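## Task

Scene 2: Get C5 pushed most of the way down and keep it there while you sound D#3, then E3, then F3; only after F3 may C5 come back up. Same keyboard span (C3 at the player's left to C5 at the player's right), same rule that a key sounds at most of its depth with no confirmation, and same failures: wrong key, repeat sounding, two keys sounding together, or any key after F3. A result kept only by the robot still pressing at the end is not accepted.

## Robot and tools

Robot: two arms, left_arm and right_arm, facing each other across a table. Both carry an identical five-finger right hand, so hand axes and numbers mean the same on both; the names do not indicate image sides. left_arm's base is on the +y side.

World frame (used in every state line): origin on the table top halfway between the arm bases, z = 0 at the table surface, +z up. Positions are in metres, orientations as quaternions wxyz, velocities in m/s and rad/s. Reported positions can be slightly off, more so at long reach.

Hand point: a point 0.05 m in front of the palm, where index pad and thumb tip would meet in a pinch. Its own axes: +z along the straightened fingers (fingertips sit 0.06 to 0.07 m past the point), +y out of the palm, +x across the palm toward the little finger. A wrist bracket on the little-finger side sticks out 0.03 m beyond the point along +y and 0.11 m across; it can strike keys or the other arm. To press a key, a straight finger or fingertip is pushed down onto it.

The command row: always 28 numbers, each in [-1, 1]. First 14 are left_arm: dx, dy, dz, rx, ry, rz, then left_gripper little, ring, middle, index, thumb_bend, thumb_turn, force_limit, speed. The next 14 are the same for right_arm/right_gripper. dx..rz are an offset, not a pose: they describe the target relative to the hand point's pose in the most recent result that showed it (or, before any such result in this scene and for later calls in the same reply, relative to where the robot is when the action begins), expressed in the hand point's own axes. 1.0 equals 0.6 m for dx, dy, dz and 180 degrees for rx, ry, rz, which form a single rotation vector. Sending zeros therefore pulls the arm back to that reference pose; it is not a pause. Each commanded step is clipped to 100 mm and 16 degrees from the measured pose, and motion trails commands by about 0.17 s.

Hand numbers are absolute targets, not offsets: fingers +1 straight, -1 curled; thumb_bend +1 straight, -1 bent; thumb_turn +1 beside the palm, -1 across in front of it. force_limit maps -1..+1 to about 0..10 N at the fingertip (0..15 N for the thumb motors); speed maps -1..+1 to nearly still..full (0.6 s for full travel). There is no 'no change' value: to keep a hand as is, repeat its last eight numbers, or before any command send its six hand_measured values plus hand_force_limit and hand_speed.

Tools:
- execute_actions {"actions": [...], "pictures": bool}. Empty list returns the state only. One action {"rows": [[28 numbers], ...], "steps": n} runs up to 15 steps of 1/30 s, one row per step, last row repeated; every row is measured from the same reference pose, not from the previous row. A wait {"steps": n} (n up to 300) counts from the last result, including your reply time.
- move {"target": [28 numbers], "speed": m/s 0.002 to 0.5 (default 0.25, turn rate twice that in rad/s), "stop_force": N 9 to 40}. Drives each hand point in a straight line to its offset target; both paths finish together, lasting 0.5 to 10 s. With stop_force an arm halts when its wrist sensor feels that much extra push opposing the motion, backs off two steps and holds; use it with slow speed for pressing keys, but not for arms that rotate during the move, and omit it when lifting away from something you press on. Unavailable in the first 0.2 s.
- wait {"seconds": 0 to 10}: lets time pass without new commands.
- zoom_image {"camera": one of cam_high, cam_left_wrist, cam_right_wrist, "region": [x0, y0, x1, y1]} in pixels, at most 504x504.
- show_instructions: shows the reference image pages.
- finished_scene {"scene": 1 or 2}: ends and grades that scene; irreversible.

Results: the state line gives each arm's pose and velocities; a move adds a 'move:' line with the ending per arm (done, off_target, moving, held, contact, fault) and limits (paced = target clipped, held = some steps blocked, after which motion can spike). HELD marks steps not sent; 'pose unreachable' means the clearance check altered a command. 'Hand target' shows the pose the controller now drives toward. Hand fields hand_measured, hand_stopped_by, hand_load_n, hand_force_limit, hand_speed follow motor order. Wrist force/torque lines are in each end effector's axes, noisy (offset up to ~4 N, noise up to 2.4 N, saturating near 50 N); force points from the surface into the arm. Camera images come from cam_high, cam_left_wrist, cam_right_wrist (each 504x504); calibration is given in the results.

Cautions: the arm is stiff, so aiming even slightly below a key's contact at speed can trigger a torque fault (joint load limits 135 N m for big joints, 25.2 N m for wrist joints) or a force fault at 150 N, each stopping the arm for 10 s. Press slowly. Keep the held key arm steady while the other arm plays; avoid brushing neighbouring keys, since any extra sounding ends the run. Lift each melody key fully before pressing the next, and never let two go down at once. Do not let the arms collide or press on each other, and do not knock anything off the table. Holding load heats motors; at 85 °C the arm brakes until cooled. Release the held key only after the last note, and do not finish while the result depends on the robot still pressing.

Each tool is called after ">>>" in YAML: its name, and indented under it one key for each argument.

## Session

>>> execute_actions:
  actions: []

Scene clock: 0.00 s of 6000.00 s.
left_arm: end_effector_position=(+0.3304, +0.4949, +0.4739) hand_measured=(+1.000, +1.000, +1.000, +1.000, +1.000, +1.000) hand_load_n=(+0.0, +0.0, +0.0, +0.0, +0.0, +0.0) hand_stopped_by=(target, target, target, target, target, target) hand_force_limit=0.00 hand_speed=-0.80 end_effector_quat_wxyz=(-0.009, +0.323, +0.946, +0.007) end_effector_velocity=(+0.000, -0.000, +0.000) end_effector_angular_velocity=(+0.000, -0.001, -0.001) | right_arm: end_effector_position=(+0.0748, -0.2585, +0.4757) hand_measured=(+1.000, +1.000, +1.000, +1.000, +1.000, +1.000) hand_load_n=(+0.0, +0.0, +0.0, +0.0, +0.0, +0.0) hand_stopped_by=(target, target, target, target, target, target) hand_force_limit=0.00 hand_speed=-0.80 end_effector_quat_wxyz=(+0.014, -0.354, +0.935, -0.007) end_effector_velocity=(-0.000, +0.000, -0.000) end_effector_angular_velocity=(-0.000, +0.001, +0.002)
Joint positions: left_arm=[ 0.554 -1.722  1.359  1.957  1.569 -1.883] | right_arm=[-1.198 -1.741  1.355  1.93   1.586 -1.87 ]
Joint velocities: left_arm=[-0.001  0.    -0.001  0.    -0.001  0.   ] | right_arm=[ 0.     0.     0.     0.    -0.    -0.001]
Motor temperatures (°C, as the motors report them): left_arm=[26 25 28 33 35 33] | right_arm=[25 24 25 38 32 33]
Wrist force (N, on the end effector, along its own x y z axes, offset not removed): no reading
Wrist torque (N m, same axes, about the end effector's origin, offset not removed): no reading
Hand target (left_arm): +0.330, +0.495, +0.474; -0.009, +0.323, +0.946, +0.007
Hand target (right_arm): +0.075, -0.258, +0.476; +0.014, -0.354, +0.935, -0.007
camera_calibration (this result's frames):
cam_left_wrist: T_world_to_cam=[[0.692635, 0.721117, 0.0157568, -0.595783], [0.592554, -0.581334, 0.557612, -0.17752], [0.411263, -0.376884, -0.829952, 0.574418], [0, 0, 0, 1]] pos_world=[0.281613, 0.54292, 0.585115]
cam_right_wrist: T_world_to_cam=[[-0.587605, 0.805636, -0.0753008, 0.291646], [0.649807, 0.525297, 0.549376, -0.172843], [0.482153, 0.273885, -0.832175, 0.563639], [0, 0, 0, 1]] pos_world=[0.0119272, -0.298539, 0.585963]

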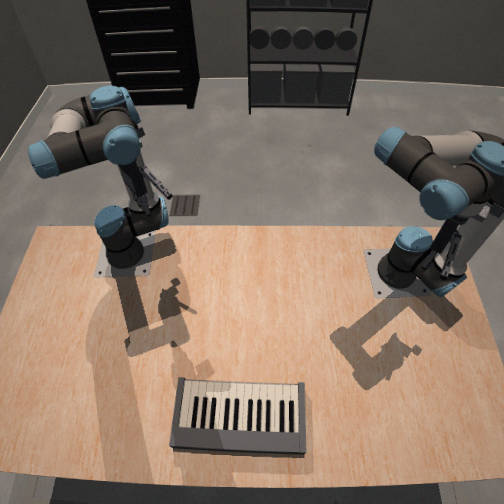

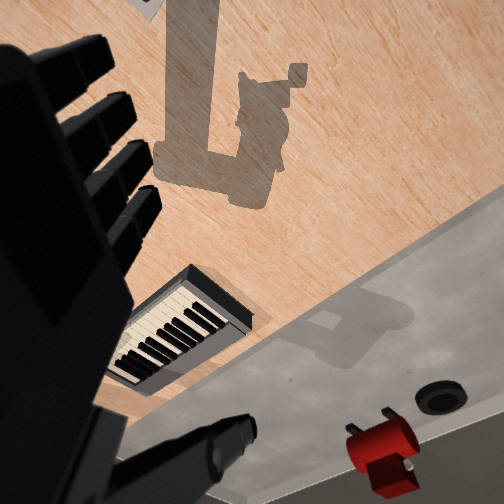

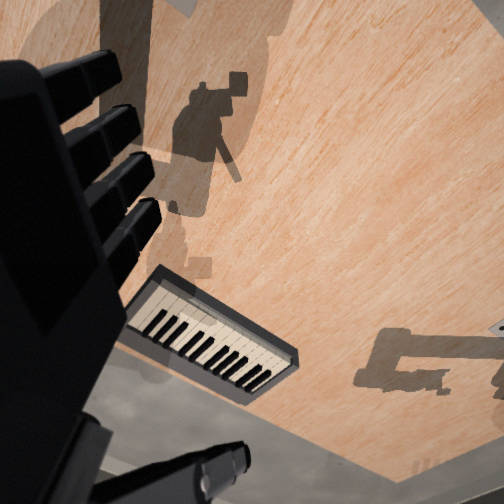

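>>> move:
  target: [0,0,0,0,0,0.29,-1,-1,-1,1,1,1,0,0.5, 0,0,0,0,0,-0.77,-1,-1,-1,1,1,1,0,0.5]
  speed: 0.5

>>> move:
  target: [-0.64,0.4,0.47,0,-0.075,0,-1,-1,-1,1,1,1,0,0.5, 0.7,-0.03,0.48,0,0,0,-1,-1,-1,1,1,1,0,0.5]
  speed: 0.3

>>> zoom_image:
  camera: "cam_high"
  region: [150, 340, 350, 480]

Scene clock: 13.03 s of 6000.00 s.
left_arm: end_effector_position=(+0.3305, +0.4949, +0.4739) hand_measured=(-1.000, -1.000, -1.000, +1.000, +1.000, +1.000) hand_load_n=(+0.0, +0.0, +0.0, +0.0, +0.0, +0.0) hand_stopped_by=(target, target, target, target, target, target) hand_force_limit=0.00 hand_speed=0.50 end_effector_quat_wxyz=(-0.011, +0.706, +0.708, +0.003) end_effector_velocity=(+0.000, -0.000, -0.000) end_effector_angular_velocity=(-0.001, +0.001, -0.006) | right_arm: end_effector_position=(+0.0747, -0.2584, +0.4756) hand_measured=(-1.000, -1.000, -1.000, +1.000, +1.000, +1.000) hand_load_n=(+0.0, +0.0, +0.0, +0.0, +0.0, +0.0) hand_stopped_by=(target, target, target, target, target, target) hand_force_limit=0.00 hand_speed=0.50 end_effector_quat_wxyz=(+0.001, +1.000, +0.000, +0.016) end_effector_velocity=(-0.000, -0.000, +0.000) end_effector_angular_velocity=(+0.001, +0.001, +0.015)
Joint positions: left_arm=[ 0.757 -1.761  1.387  1.967  1.565 -0.77 ] | right_arm=[-0.829 -1.425  1.045  1.931  1.595 -3.918]
Joint velocities: left_arm=[ 0.004  0.002 -0.002 -0.001  0.001  0.011] | right_arm=[ 0.001 -0.001  0.001 -0.    -0.002 -0.014]
Motor temperatures (°C, as the motors report them): left_arm=[26 25 28 33 35 33] | right_arm=[25 24 25 38 32 33]
Wrist force (N, on the end effector, along its own x y z axes, offset not removed): left_arm=[0.1 -1.0 1.8] | right_arm=[0.8 -2.7 0.8]
Wrist torque (N m, same axes, about the end effector's origin, offset not removed): left_arm=[-0.27 0.05 0.03] | right_arm=[-0.36 -0.07 0.09]
Hand target (left_arm): +0.331, +0.495, +0.474; -0.011, +0.707, +0.708, +0.003
Hand target (right_arm): +0.075, -0.258, +0.476; +0.001, +1.000, +0.001, +0.016
Off the commanded pose (left_arm): 0.000 m, 0 deg.
Off the commanded pose (right_arm): 0.000 m, 0 deg.
After step 90, 6.90 s passed at rest.
move: done
camera_calibration (this result's frames):
cam_left_wrist: T_world_to_cam=[[0.994532, -0.104369, -0.00376638, -0.277928], [-0.0843283, -0.823796, 0.560579, 0.164744], [-0.0616096, -0.557196, -0.828093, 0.819058], [0, 0, 0, 1]] pos_world=[0.340763, 0.563084, 0.584857]
cam_right_wrist: T_world_to_cam=[[-0.0906704, -0.994311, -0.055891, -0.219875], [-0.863, 0.0504403, 0.502679, -0.160231], [-0.497001, 0.093812, -0.862664, 0.604794], [0, 0, 0, 1]] pos_world=[0.142368, -0.267279, 0.58999]

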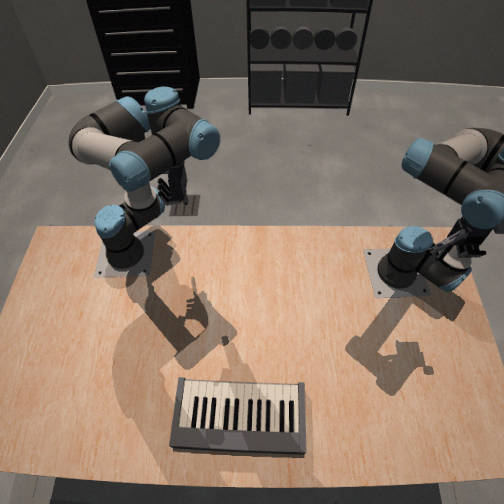

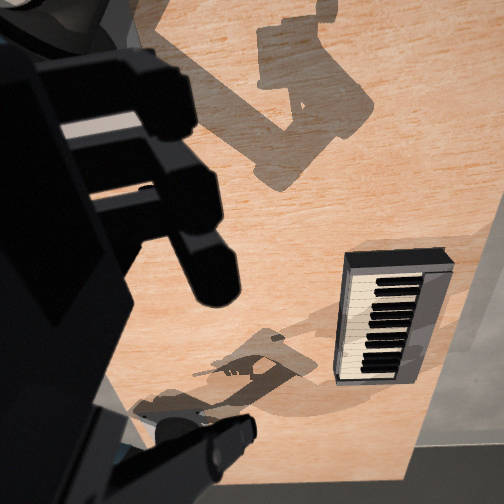

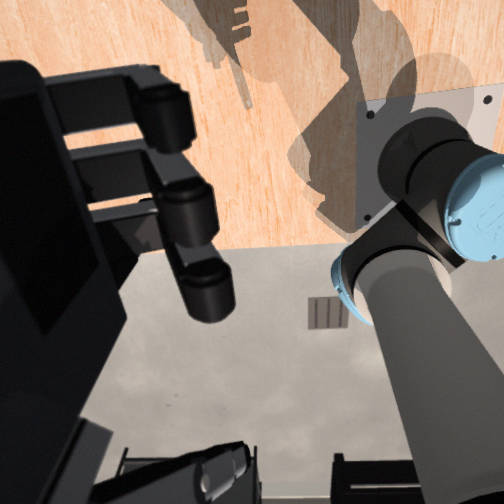

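Scene clock: 15.60 s of 6000.00 s.
left_arm: end_effector_position=(+0.5674, +0.1174, +0.1813) hand_measured=(-1.000, -1.000, -1.000, +1.000, +1.000, +1.000) hand_load_n=(+0.0, +0.0, +0.0, +0.0, +0.0, +0.0) hand_stopped_by=(target, target, target, target, target, target) hand_force_limit=0.00 hand_speed=0.50 end_effector_quat_wxyz=(+0.072, +0.702, +0.704, -0.080) end_effector_velocity=(+0.002, -0.000, +0.000) end_effector_angular_velocity=(-0.001, +0.001, +0.002) | right_arm: end_effector_position=(+0.5030, -0.2406, +0.2006) hand_measured=(-1.000, -1.000, -1.000, +1.000, +1.000, +1.000) hand_load_n=(+0.0, +0.0, +0.0, +0.0, +0.0, +0.0) hand_stopped_by=(target, target, target, target, target, target) hand_force_limit=0.00 hand_speed=0.50 end_effector_quat_wxyz=(+0.001, +1.000, +0.000, +0.016) end_effector_velocity=(+0.003, +0.000, +0.000) end_effector_angular_velocity=(-0.005, +0.006, +0.000)
Joint positions: left_arm=[ 0.642 -0.867  0.997  1.28   1.716 -0.898] | right_arm=[-1.278 -0.575  0.418  1.697  1.584 -4.367]
Joint velocities: left_arm=[ 0.002  0.005 -0.009  0.004  0.002  0.   ] | right_arm=[-0.001  0.028 -0.051  0.03   0.002 -0.001]
Motor temperatures (°C, as the motors report them): left_arm=[26 25 28 33 35 33] | right_arm=[25 24 25 38 32 33]
Wrist force (N, on the end effector, along its own x y z axes, offset not removed): left_arm=[2.5 -0.3 2.7] | right_arm=[-0.5 -0.7 -0.7]
Wrist torque (N m, same axes, about the end effector's origin, offset not removed): left_arm=[-0.19 -0.22 0.16] | right_arm=[-0.02 0.15 -0.17]
Hand target (left_arm): +0.568, +0.117, +0.181; +0.072, +0.702, +0.704, -0.080
Hand target (right_arm): +0.503, -0.240, +0.201; +0.001, +1.000, +0.000, +0.016
Off the commanded pose (left_arm): 0.001 m, 0 deg.
Off the commanded pose (right_arm): 0.001 m, 0 deg.
move: done
camera_calibration (this result's frames):
cam_left_wrist: T_world_to_cam=[[0.994798, -0.0997056, 0.0208926, -0.55913], [-0.0826774, -0.670386, 0.737392, -0.0132959], [-0.0595161, -0.735283, -0.675142, 0.373016], [0, 0, 0, 1]] pos_world=[0.577323, 0.209611, 0.273325]
cam_right_wrist: T_world_to_cam=[[-0.0904338, -0.994328, -0.0559771, -0.178868], [-0.863542, 0.0502914, 0.501763, 0.347125], [-0.496102, 0.0937149, -0.863192, 0.578295], [0, 0, 0, 1]] pos_world=[0.570475, -0.249506, 0.314993]

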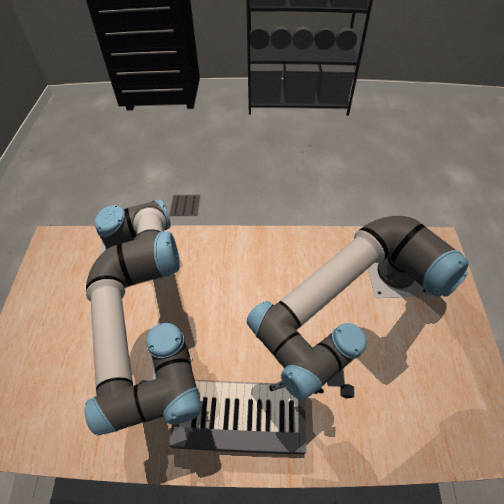

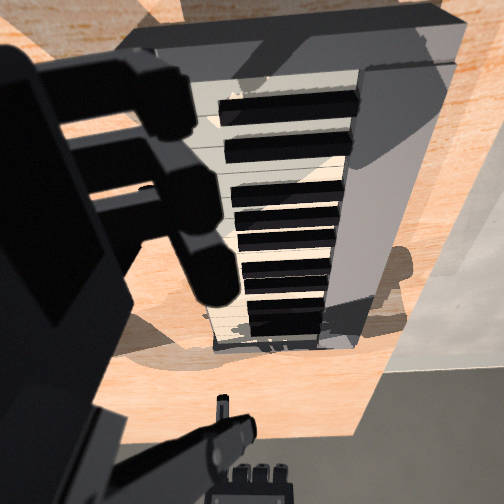

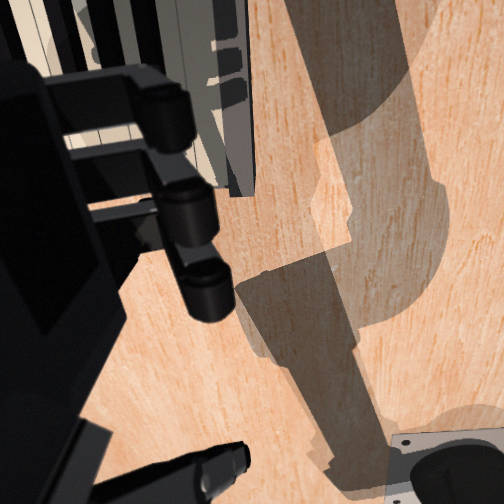

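Region (150, 340, 350, 480) of cam_high's 504x504 image, scaled by 2.520, with more detail than that image has; it fills the top 353 rows of this view, and the rest is white.

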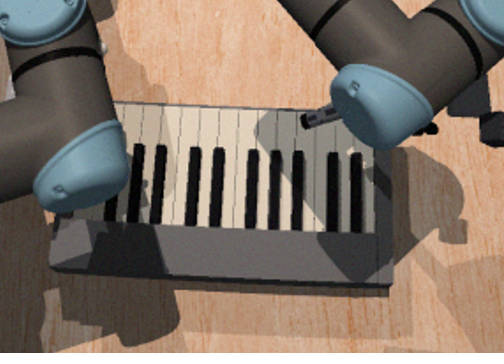

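>>> move:
  target: [-0.0205,0.08,0.047,0,0,0,-1,-1,-1,1,1,1,0,0.5, -0.005,0.03,0.1,0,0,0,-1,-1,-1,1,1,1,0,0.5]
  speed: 0.08

>>> zoom_image:
  camera: "cam_right_wrist"
  region: [40, 40, 300, 300]

>>> zoom_image:
  camera: "cam_left_wrist"
  region: [60, 40, 320, 300]

Scene clock: 29.57 s of 6000.00 s.
left_arm: end_effector_position=(+0.6148, +0.0996, +0.1559) hand_measured=(-1.000, -1.000, -1.000, +1.000, +1.000, +1.000) hand_load_n=(+0.0, +0.0, +0.0, +0.0, +0.0, +0.0) hand_stopped_by=(target, target, target, target, target, target) hand_force_limit=0.00 hand_speed=0.50 end_effector_quat_wxyz=(+0.072, +0.702, +0.704, -0.080) end_effector_velocity=(+0.002, -0.001, -0.001) end_effector_angular_velocity=(+0.000, +0.001, +0.000) | right_arm: end_effector_position=(+0.5020, -0.2586, +0.1408) hand_measured=(-1.000, -1.000, -1.000, +1.000, +1.000, +1.000) hand_load_n=(+0.0, +0.0, +0.0, +0.0, +0.0, +0.0) hand_stopped_by=(target, target, target, target, target, target) hand_force_limit=0.00 hand_speed=0.50 end_effector_quat_wxyz=(+0.001, +1.000, +0.000, +0.016) end_effector_velocity=(-0.000, -0.001, -0.002) end_effector_angular_velocity=(-0.000, -0.002, +0.002)
Joint positions: left_arm=[ 0.684 -0.708  0.782  1.341  1.722 -0.857] | right_arm=[-1.304 -0.635  0.685  1.49   1.583 -4.393]
Joint velocities: left_arm=[ 0.002  0.009 -0.015  0.007  0.001  0.002] | right_arm=[-0.001 -0.003  0.01  -0.009  0.001 -0.002]
Motor temperatures (°C, as the motors report them): left_arm=[26 25 28 33 35 33] | right_arm=[25 24 25 38 32 33]
Wrist force (N, on the end effector, along its own x y z axes, offset not removed): left_arm=[1.5 -3.4 2.2] | right_arm=[0.3 -2.5 0.8]
Wrist torque (N m, same axes, about the end effector's origin, offset not removed): left_arm=[-0.68 -0.14 0.21] | right_arm=[-0.36 0.01 -0.11]
Hand target (left_arm): +0.615, +0.099, +0.156; +0.072, +0.702, +0.704, -0.080
Hand target (right_arm): +0.502, -0.259, +0.141; +0.001, +1.000, +0.000, +0.016
Off the commanded pose (left_arm): 0.000 m, 0 deg.
Off the commanded pose (right_arm): 0.000 m, 0 deg.
After step 90, 9.67 s passed at rest.
move: done
camera_calibration (this result's frames):
cam_left_wrist: T_world_to_cam=[[0.994798, -0.0996573, 0.021087, -0.607652], [-0.0827803, -0.670283, 0.737475, -0.00256514], [-0.0593604, -0.735384, -0.675046, 0.345485], [0, 0, 0, 1]] pos_world=[0.624788, 0.191788, 0.247924]
cam_right_wrist: T_world_to_cam=[[-0.0904869, -0.994332, -0.0558231, -0.200176], [-0.863439, 0.0503964, 0.501929, 0.377118], [-0.496271, 0.0936178, -0.863106, 0.527976], [0, 0, 0, 1]] pos_world=[0.569524, -0.267475, 0.255238]

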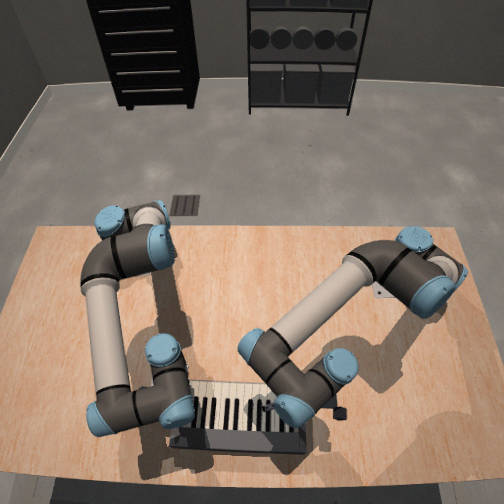

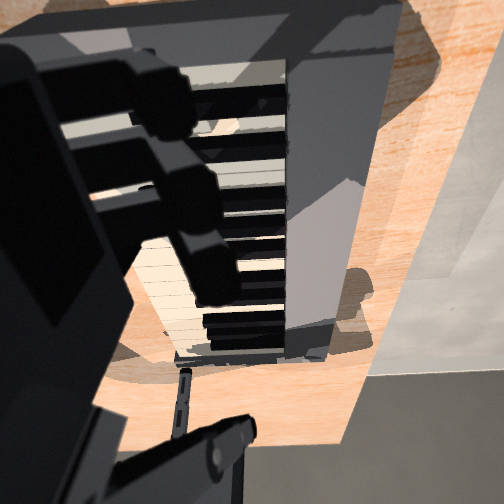

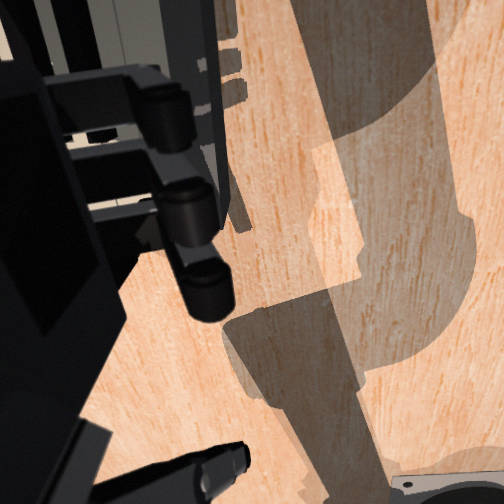

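Region (40, 40, 300, 300) of cam_right_wrist's 504x504 image, scaled by 1.938, with more detail than that image has.

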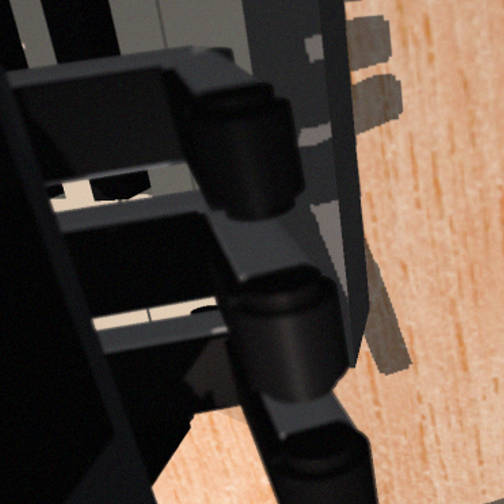

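Region (60, 40, 320, 300) of cam_left_wrist's 504x504 image, scaled by 1.938, with more detail than that image has.

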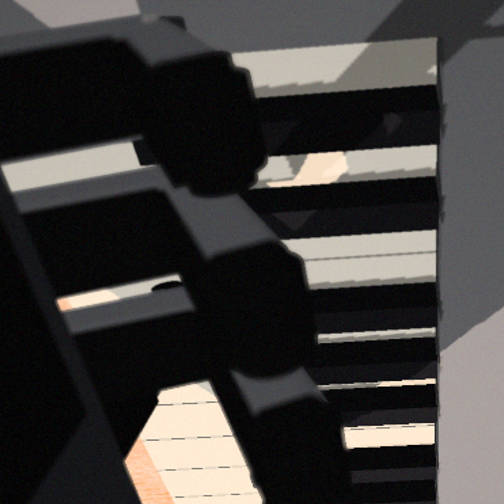

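>>> move:
  target: [0,0,0,0,0,0,-1,-1,-1,1,1,1,0,0.5, 0,0.007,0.03,0,0,0,-1,-1,-1,1,1,1,0,0.5]
  speed: 0.03

>>> move:
  target: [0,0,0,0,0,0,-1,-1,-1,1,1,1,0,0.5, 0,0,0.07,0,0,0,-1,-1,-1,1,1,1,0,0.5]
  speed: 0.006
  stop_force: 9

>>> zoom_image:
  camera: "cam_left_wrist"
  region: [100, 280, 340, 460]

Scene clock: 37.03 s of 6000.00 s.
left_arm: end_effector_position=(+0.6148, +0.0996, +0.1559) hand_measured=(-1.000, -1.000, -1.000, +1.000, +1.000, +1.000) hand_load_n=(+0.0, +0.0, +0.0, +0.0, +0.0, +0.0) hand_stopped_by=(target, target, target, target, target, target) hand_force_limit=0.00 hand_speed=0.50 end_effector_quat_wxyz=(+0.072, +0.702, +0.704, -0.080) end_effector_velocity=(-0.001, -0.001, +0.000) end_effector_angular_velocity=(-0.001, -0.001, -0.001) | right_arm: end_effector_position=(+0.5026, -0.2627, +0.1232) hand_measured=(-1.000, -1.000, -1.000, +1.000, +1.000, +1.000) hand_load_n=(+0.0, +0.0, +0.0, +0.0, +0.0, +0.0) hand_stopped_by=(target, target, target, target, target, target) hand_force_limit=0.00 hand_speed=0.50 end_effector_quat_wxyz=(+0.001, +1.000, +0.000, +0.016) end_effector_velocity=(+0.000, -0.001, -0.003) end_effector_angular_velocity=(-0.001, -0.001, +0.001)
Joint positions: left_arm=[ 0.684 -0.708  0.782  1.341  1.722 -0.857] | right_arm=[-1.31  -0.636  0.732  1.444  1.583 -4.399]
Joint velocities: left_arm=[-0.001 -0.001  0.001 -0.001  0.     0.   ] | right_arm=[-0.001 -0.     0.007 -0.007  0.001 -0.002]
Motor temperatures (°C, as the motors report them): left_arm=[26 25 28 33 35 33] | right_arm=[25 24 25 38 32 33]
Wrist force (N, on the end effector, along its own x y z axes, offset not removed): left_arm=[2.3 -1.5 2.3] | right_arm=[0.2 -0.2 0.6]
Wrist torque (N m, same axes, about the end effector's origin, offset not removed): left_arm=[-0.50 -0.32 0.28] | right_arm=[-0.09 0.02 -0.03]
Hand target (left_arm): +0.615, +0.100, +0.156; +0.072, +0.702, +0.704, -0.080
Hand target (right_arm): +0.503, -0.263, +0.123; +0.001, +1.000, +0.000, +0.016
Off the commanded pose (left_arm): 0.000 m, 0 deg.
Off the commanded pose (right_arm): 0.000 m, 0 deg.
After step 90, 3.50 s passed at rest.
move: done
camera_calibration (this result's frames):
cam_left_wrist: T_world_to_cam=[[0.994799, -0.0996604, 0.0210488, -0.607646], [-0.0827533, -0.670273, 0.737487, -0.0025822], [-0.0593898, -0.735393, -0.675034, 0.345491], [0, 0, 0, 1]] pos_world=[0.624791, 0.191783, 0.247913]
cam_right_wrist: T_world_to_cam=[[-0.0905018, -0.994333, -0.0557848, -0.205229], [-0.863413, 0.0504238, 0.501972, 0.386682], [-0.496314, 0.0935947, -0.863083, 0.513429], [0, 0, 0, 1]] pos_world=[0.570115, -0.271618, 0.23758]

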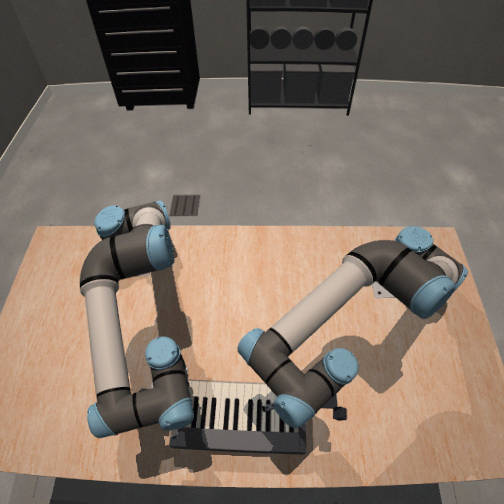

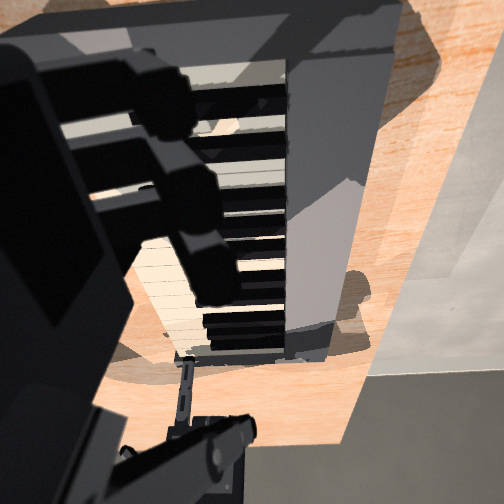

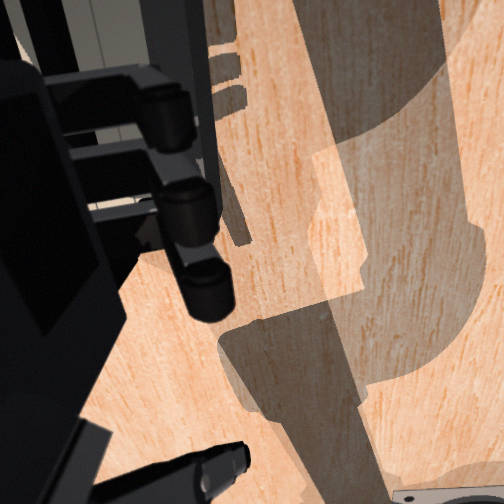

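Scene clock: 39.97 s of 6000.00 s.
left_arm: end_effector_position=(+0.6148, +0.0996, +0.1559) hand_measured=(-1.000, -1.000, -1.000, +1.000, +1.000, +1.000) hand_load_n=(+0.0, +0.0, +0.0, +0.0, +0.0, +0.0) hand_stopped_by=(target, target, target, target, target, target) hand_force_limit=0.00 hand_speed=0.50 end_effector_quat_wxyz=(+0.072, +0.702, +0.704, -0.080) end_effector_velocity=(+0.000, -0.000, +0.001) end_effector_angular_velocity=(-0.001, -0.001, +0.000) | right_arm: end_effector_position=(+0.5030, -0.2628, +0.1079) hand_measured=(-1.000, -1.000, -1.000, +1.000, +1.000, +1.000) hand_load_n=(+0.0, +0.0, +0.0, +0.0, +0.0, +0.0) hand_stopped_by=(target, target, target, target, target, target) hand_force_limit=0.00 hand_speed=0.50 end_effector_quat_wxyz=(+0.001, +1.000, +0.000, +0.016) end_effector_velocity=(+0.000, +0.000, +0.002) end_effector_angular_velocity=(+0.001, +0.001, -0.000)
Joint positions: left_arm=[ 0.684 -0.708  0.782  1.341  1.722 -0.857] | right_arm=[-1.311 -0.628  0.757  1.412  1.583 -4.4  ]
Joint velocities: left_arm=[ 0.    -0.001 -0.001 -0.     0.     0.   ] | right_arm=[-0.     0.    -0.006  0.006 -0.001 -0.   ]
Motor temperatures (°C, as the motors report them): left_arm=[26 25 28 33 35 33] | right_arm=[25 24 25 38 32 33]
Wrist force (N, on the end effector, along its own x y z axes, offset not removed): left_arm=[2.3 -2.2 2.6] | right_arm=[0.2 -2.6 -15.0]
Wrist torque (N m, same axes, about the end effector's origin, offset not removed): left_arm=[-0.54 -0.32 0.28] | right_arm=[0.63 0.00 -0.11]
Hand target (left_arm): +0.615, +0.100, +0.156; +0.072, +0.702, +0.704, -0.080
Hand target (right_arm): +0.503, -0.263, +0.108; +0.001, +1.000, +0.000, +0.016
Off the commanded pose (left_arm): 0.000 m, 0 deg.
Off the commanded pose (right_arm): 0.027 m, 0 deg.
move: contact (right_arm)
camera_calibration (this result's frames):
cam_left_wrist: T_world_to_cam=[[0.994799, -0.0996616, 0.0210522, -0.607644], [-0.0827564, -0.670269, 0.737489, -0.00258363], [-0.0593887, -0.735395, -0.675031, 0.345492], [0, 0, 0, 1]] pos_world=[0.624788, 0.191783, 0.247916]
cam_right_wrist: T_world_to_cam=[[-0.0905142, -0.994337, -0.055679, -0.206087], [-0.86329, 0.0504648, 0.50218, 0.394684], [-0.496526, 0.0935215, -0.862969, 0.500512], [0, 0, 0, 1]] pos_world=[0.57059, -0.271646, 0.222249]

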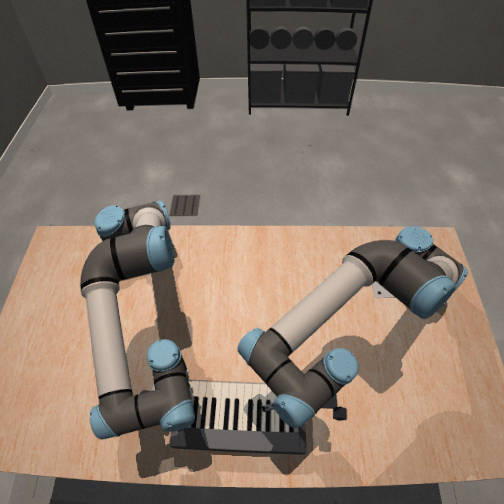

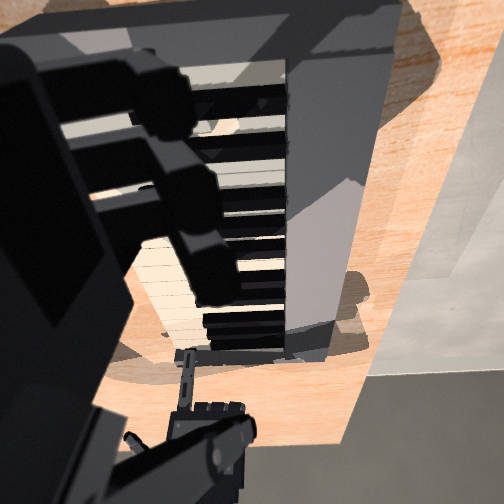

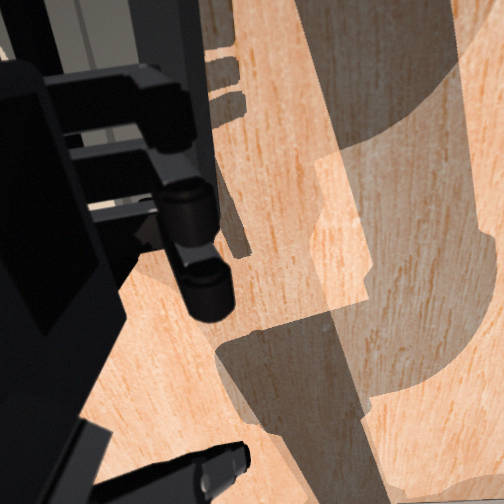

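Region (100, 280, 340, 460) of cam_left_wrist's 504x504 image, scaled by 2.100, with more detail than that image has; it fills the top 378 rows of this view, and the rest is white.

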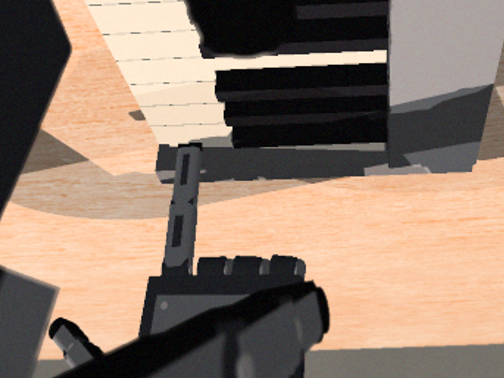

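>>> move:
  target: [0.0178,0,0.0815,0,0,0,-1,-1,-1,1,1,1,0,0.5, 0,0,0,0,0,0,-1,-1,-1,1,1,1,0,0.5]
  speed: 0.007
  stop_force: 9

Scene clock: 47.73 s of 6000.00 s.
left_arm: end_effector_position=(+0.6144, +0.0996, +0.1190) hand_measured=(-1.000, -1.000, -1.000, +1.000, +1.000, +1.000) hand_load_n=(+0.0, +0.0, +0.0, +0.0, +0.0, +0.0) hand_stopped_by=(target, target, target, target, target, target) hand_force_limit=0.00 hand_speed=0.50 end_effector_quat_wxyz=(+0.072, +0.702, +0.704, -0.080) end_effector_velocity=(+0.000, +0.000, +0.002) end_effector_angular_velocity=(+0.000, +0.001, +0.000) | right_arm: end_effector_position=(+0.5030, -0.2628, +0.1079) hand_measured=(-1.000, -1.000, -1.000, +1.000, +1.000, +1.000) hand_load_n=(+0.0, +0.0, +0.0, +0.0, +0.0, +0.0) hand_stopped_by=(target, target, target, target, target, target) hand_force_limit=0.00 hand_speed=0.50 end_effector_quat_wxyz=(+0.001, +1.000, +0.000, +0.016) end_effector_velocity=(+0.000, -0.000, -0.000) end_effector_angular_velocity=(+0.000, +0.000, -0.001)
Joint positions: left_arm=[ 0.683 -0.695  0.854  1.257  1.722 -0.857] | right_arm=[-1.311 -0.628  0.757  1.412  1.583 -4.4  ]
Joint velocities: left_arm=[ 0.    -0.    -0.006  0.007  0.001 -0.   ] | right_arm=[-0.     0.     0.    -0.001 -0.     0.001]
Motor temperatures (°C, as the motors report them): left_arm=[26 25 28 33 35 33] | right_arm=[25 24 25 38 32 33]
Wrist force (N, on the end effector, along its own x y z axes, offset not removed): left_arm=[-1.6 -1.9 -14.4] | right_arm=[-1.0 -2.4 -13.1]
Wrist torque (N m, same axes, about the end effector's origin, offset not removed): left_arm=[0.81 -0.09 0.07] | right_arm=[0.42 0.16 -0.13]
Hand target (left_arm): +0.614, +0.100, +0.119; +0.072, +0.702, +0.704, -0.080
Hand target (right_arm): +0.503, -0.263, +0.108; +0.001, +1.000, +0.000, +0.016
Off the commanded pose (left_arm): 0.013 m, 0 deg.
Off the commanded pose (right_arm): 0.000 m, 0 deg.
move: contact (left_arm)
camera_calibration (this result's frames):
cam_left_wrist: T_world_to_cam=[[0.994801, -0.0996648, 0.0209171, -0.606382], [-0.0826659, -0.670362, 0.737415, 0.0246099], [-0.0594724, -0.735311, -0.675116, 0.320608], [0, 0, 0, 1]] pos_world=[0.624331, 0.191809, 0.210983]
cam_right_wrist: T_world_to_cam=[[-0.0905131, -0.994337, -0.0556876, -0.206083], [-0.863299, 0.0504614, 0.502163, 0.394669], [-0.496509, 0.0935274, -0.862978, 0.500545], [0, 0, 0, 1]] pos_world=[0.57059, -0.271646, 0.222295]

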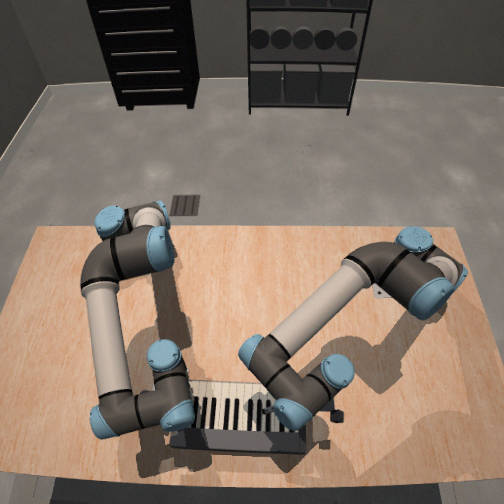

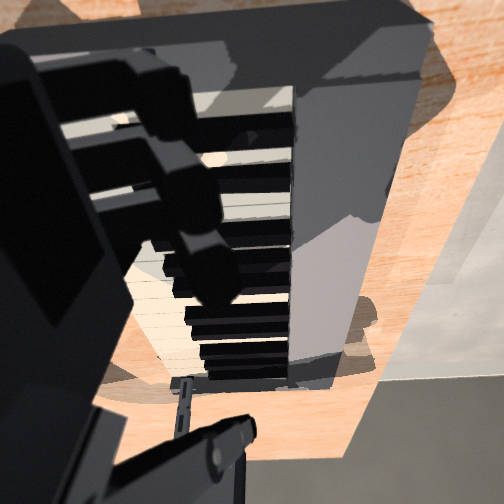

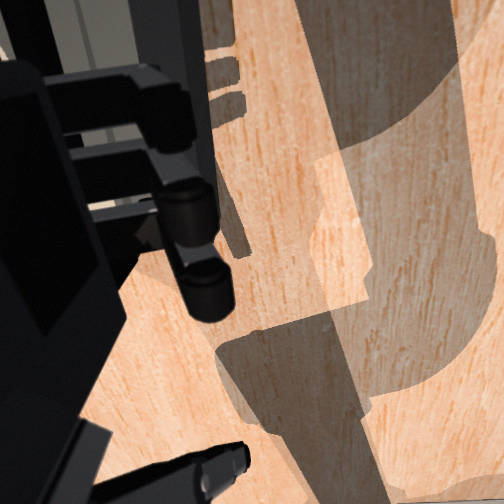

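>>> move:
  target: [-0.0103,0,-0.047,0,0,0,-1,-1,-1,1,1,1,0,0.5, 0,0,0,0,0,0,-1,-1,-1,1,1,1,0,0.5]
  speed: 0.05

>>> move:
  target: [-0.0065,-0.092,0.0015,0,0,0,-1,-1,-1,1,1,1,0,0.5, 0,0,0,0,0,0,-1,-1,-1,1,1,1,0,0.5]
  speed: 0.06

>>> zoom_image:
  camera: "cam_left_wrist"
  region: [40, 40, 280, 280]

Scene clock: 54.43 s of 6000.00 s.
left_arm: end_effector_position=(+0.6147, +0.0996, +0.1475) hand_measured=(-1.000, -1.000, -1.000, +1.000, +1.000, +1.000) hand_load_n=(+0.0, +0.0, +0.0, +0.0, +0.0, +0.0) hand_stopped_by=(target, target, target, target, target, target) hand_force_limit=0.00 hand_speed=0.50 end_effector_quat_wxyz=(+0.072, +0.702, +0.704, -0.080) end_effector_velocity=(+0.000, +0.000, +0.002) end_effector_angular_velocity=(+0.000, +0.001, +0.000) | right_arm: end_effector_position=(+0.5030, -0.2628, +0.1079) hand_measured=(-1.000, -1.000, -1.000, +1.000, +1.000, +1.000) hand_load_n=(+0.0, +0.0, +0.0, +0.0, +0.0, +0.0) hand_stopped_by=(target, target, target, target, target, target) hand_force_limit=0.00 hand_speed=0.50 end_effector_quat_wxyz=(+0.001, +1.000, +0.000, +0.016) end_effector_velocity=(-0.000, -0.000, -0.000) end_effector_angular_velocity=(-0.001, +0.001, -0.001)
Joint positions: left_arm=[ 0.683 -0.706  0.8    1.322  1.722 -0.857] | right_arm=[-1.311 -0.628  0.757  1.412  1.583 -4.4  ]
Joint velocities: left_arm=[ 0.     0.    -0.007  0.007  0.     0.   ] | right_arm=[-0.     0.     0.001  0.     0.     0.001]
Motor temperatures (°C, as the motors report them): left_arm=[26 25 28 33 35 33] | right_arm=[25 24 25 38 32 33]
Wrist force (N, on the end effector, along its own x y z axes, offset not removed): left_arm=[2.2 -0.5 2.4] | right_arm=[0.5 -1.5 -13.8]
Wrist torque (N m, same axes, about the end effector's origin, offset not removed): left_arm=[-0.25 -0.29 0.22] | right_arm=[0.74 0.01 -0.03]
Hand target (left_arm): +0.615, +0.100, +0.148; +0.072, +0.702, +0.704, -0.080
Hand target (right_arm): +0.503, -0.263, +0.108; +0.001, +1.000, +0.000, +0.016
Off the commanded pose (left_arm): 0.000 m, 0 deg.
Off the commanded pose (right_arm): 0.000 m, 0 deg.
After step 90, 2.70 s passed at rest.
move: done
camera_calibration (this result's frames):
cam_left_wrist: T_world_to_cam=[[0.994801, -0.0996512, 0.0209843, -0.607329], [-0.0827048, -0.670343, 0.737429, 0.0035996], [-0.0594189, -0.73533, -0.675099, 0.33985], [0, 0, 0, 1]] pos_world=[0.624662, 0.191794, 0.239523]
cam_right_wrist: T_world_to_cam=[[-0.0905176, -0.994338, -0.0556562, -0.206093], [-0.863261, 0.0504739, 0.502228, 0.394651], [-0.496576, 0.0935063, -0.862942, 0.50053], [0, 0, 0, 1]] pos_world=[0.570582, -0.271649, 0.222253]

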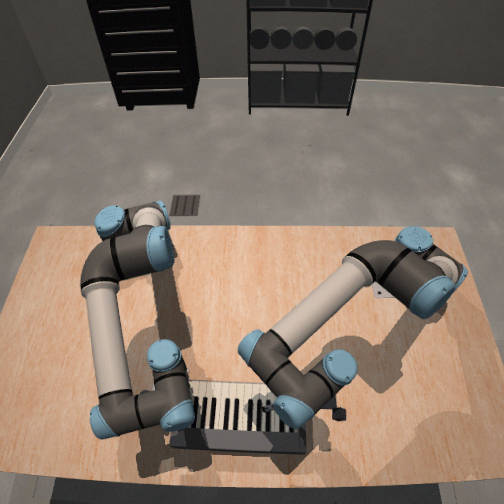

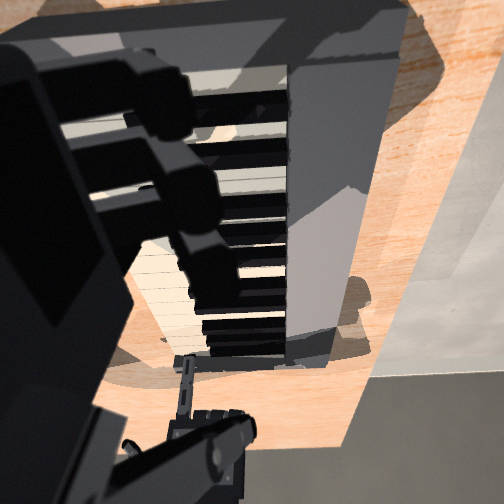

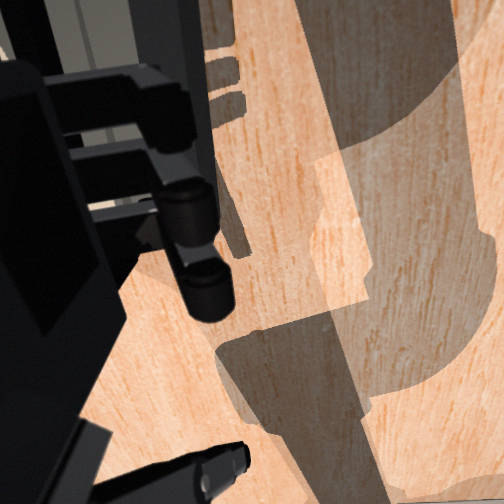

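Scene clock: 55.83 s of 6000.00 s.
left_arm: end_effector_position=(+0.5598, +0.0955, +0.1481) hand_measured=(-1.000, -1.000, -1.000, +1.000, +1.000, +1.000) hand_load_n=(+0.0, +0.0, +0.0, +0.0, +0.0, +0.0) hand_stopped_by=(target, target, target, target, target, target) hand_force_limit=0.00 hand_speed=0.50 end_effector_quat_wxyz=(+0.072, +0.702, +0.704, -0.080) end_effector_velocity=(-0.002, -0.000, +0.000) end_effector_angular_velocity=(-0.001, -0.002, +0.000) | right_arm: end_effector_position=(+0.5030, -0.2628, +0.1079) hand_measured=(-1.000, -1.000, -1.000, +1.000, +1.000, +1.000) hand_load_n=(+0.0, +0.0, +0.0, +0.0, +0.0, +0.0) hand_stopped_by=(target, target, target, target, target, target) hand_force_limit=0.00 hand_speed=0.50 end_effector_quat_wxyz=(+0.001, +1.000, +0.000, +0.016) end_effector_velocity=(-0.000, +0.000, -0.000) end_effector_angular_velocity=(+0.002, +0.000, +0.001)
Joint positions: left_arm=[ 0.608 -0.831  1.019  1.217  1.71  -0.932] | right_arm=[-1.311 -0.628  0.757  1.412  1.583 -4.4  ]
Joint velocities: left_arm=[-0.004 -0.006  0.009 -0.006 -0.001 -0.004] | right_arm=[-0.    -0.     0.    -0.001 -0.002 -0.001]
Motor temperatures (°C, as the motors report them): left_arm=[26 25 28 33 35 33] | right_arm=[25 24 25 38 32 33]
Wrist force (N, on the end effector, along its own x y z axes, offset not removed): left_arm=[2.5 -1.8 1.0] | right_arm=[-1.1 -2.0 -14.5]
Wrist torque (N m, same axes, about the end effector's origin, offset not removed): left_arm=[-0.27 -0.35 0.33] | right_arm=[0.60 0.22 -0.21]
Hand target (left_arm): +0.559, +0.096, +0.148; +0.072, +0.702, +0.704, -0.080
Hand target (right_arm): +0.503, -0.263, +0.108; +0.001, +1.000, +0.000, +0.016
Off the commanded pose (left_arm): 0.000 m, 0 deg.
Off the commanded pose (right_arm): 0.000 m, 0 deg.
move: done
camera_calibration (this result's frames):
cam_left_wrist: T_world_to_cam=[[0.994799, -0.0997032, 0.0208426, -0.553096], [-0.0826412, -0.670417, 0.737368, -0.00412503], [-0.0595447, -0.735256, -0.675169, 0.33408], [0, 0, 0, 1]] pos_world=[0.569771, 0.187723, 0.24013]
cam_right_wrist: T_world_to_cam=[[-0.0905178, -0.994339, -0.0556538, -0.206094], [-0.863258, 0.0504747, 0.502233, 0.394647], [-0.496581, 0.0935046, -0.862939, 0.500532], [0, 0, 0, 1]] pos_world=[0.570582, -0.271649, 0.222254]

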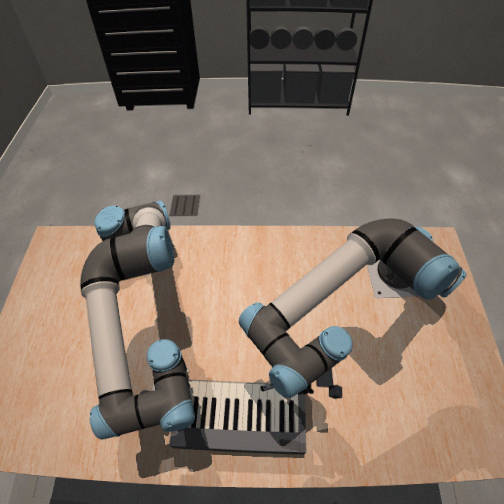

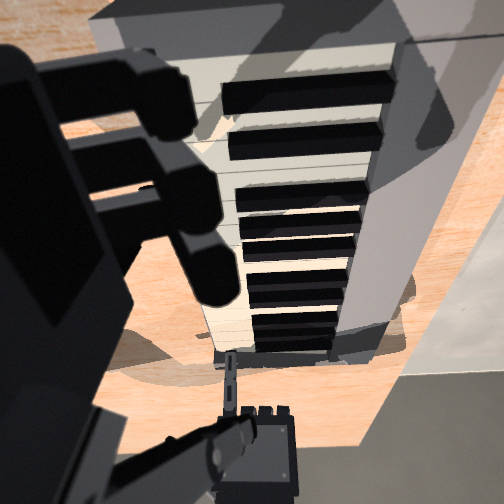

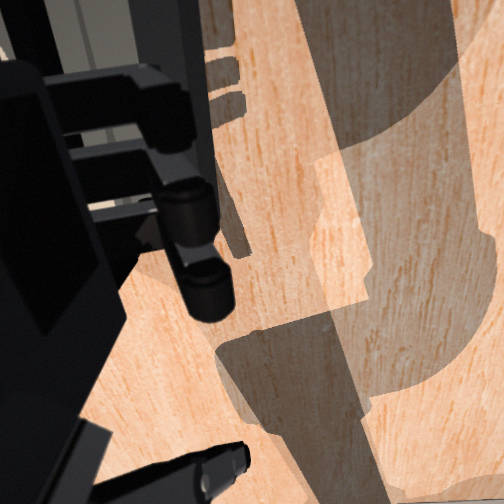

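Region (40, 40, 280, 280) of cam_left_wrist's 504x504 image, scaled by 2.100, with more detail than that image has.

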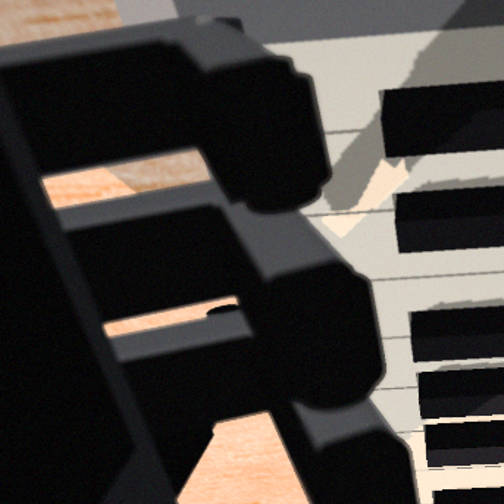

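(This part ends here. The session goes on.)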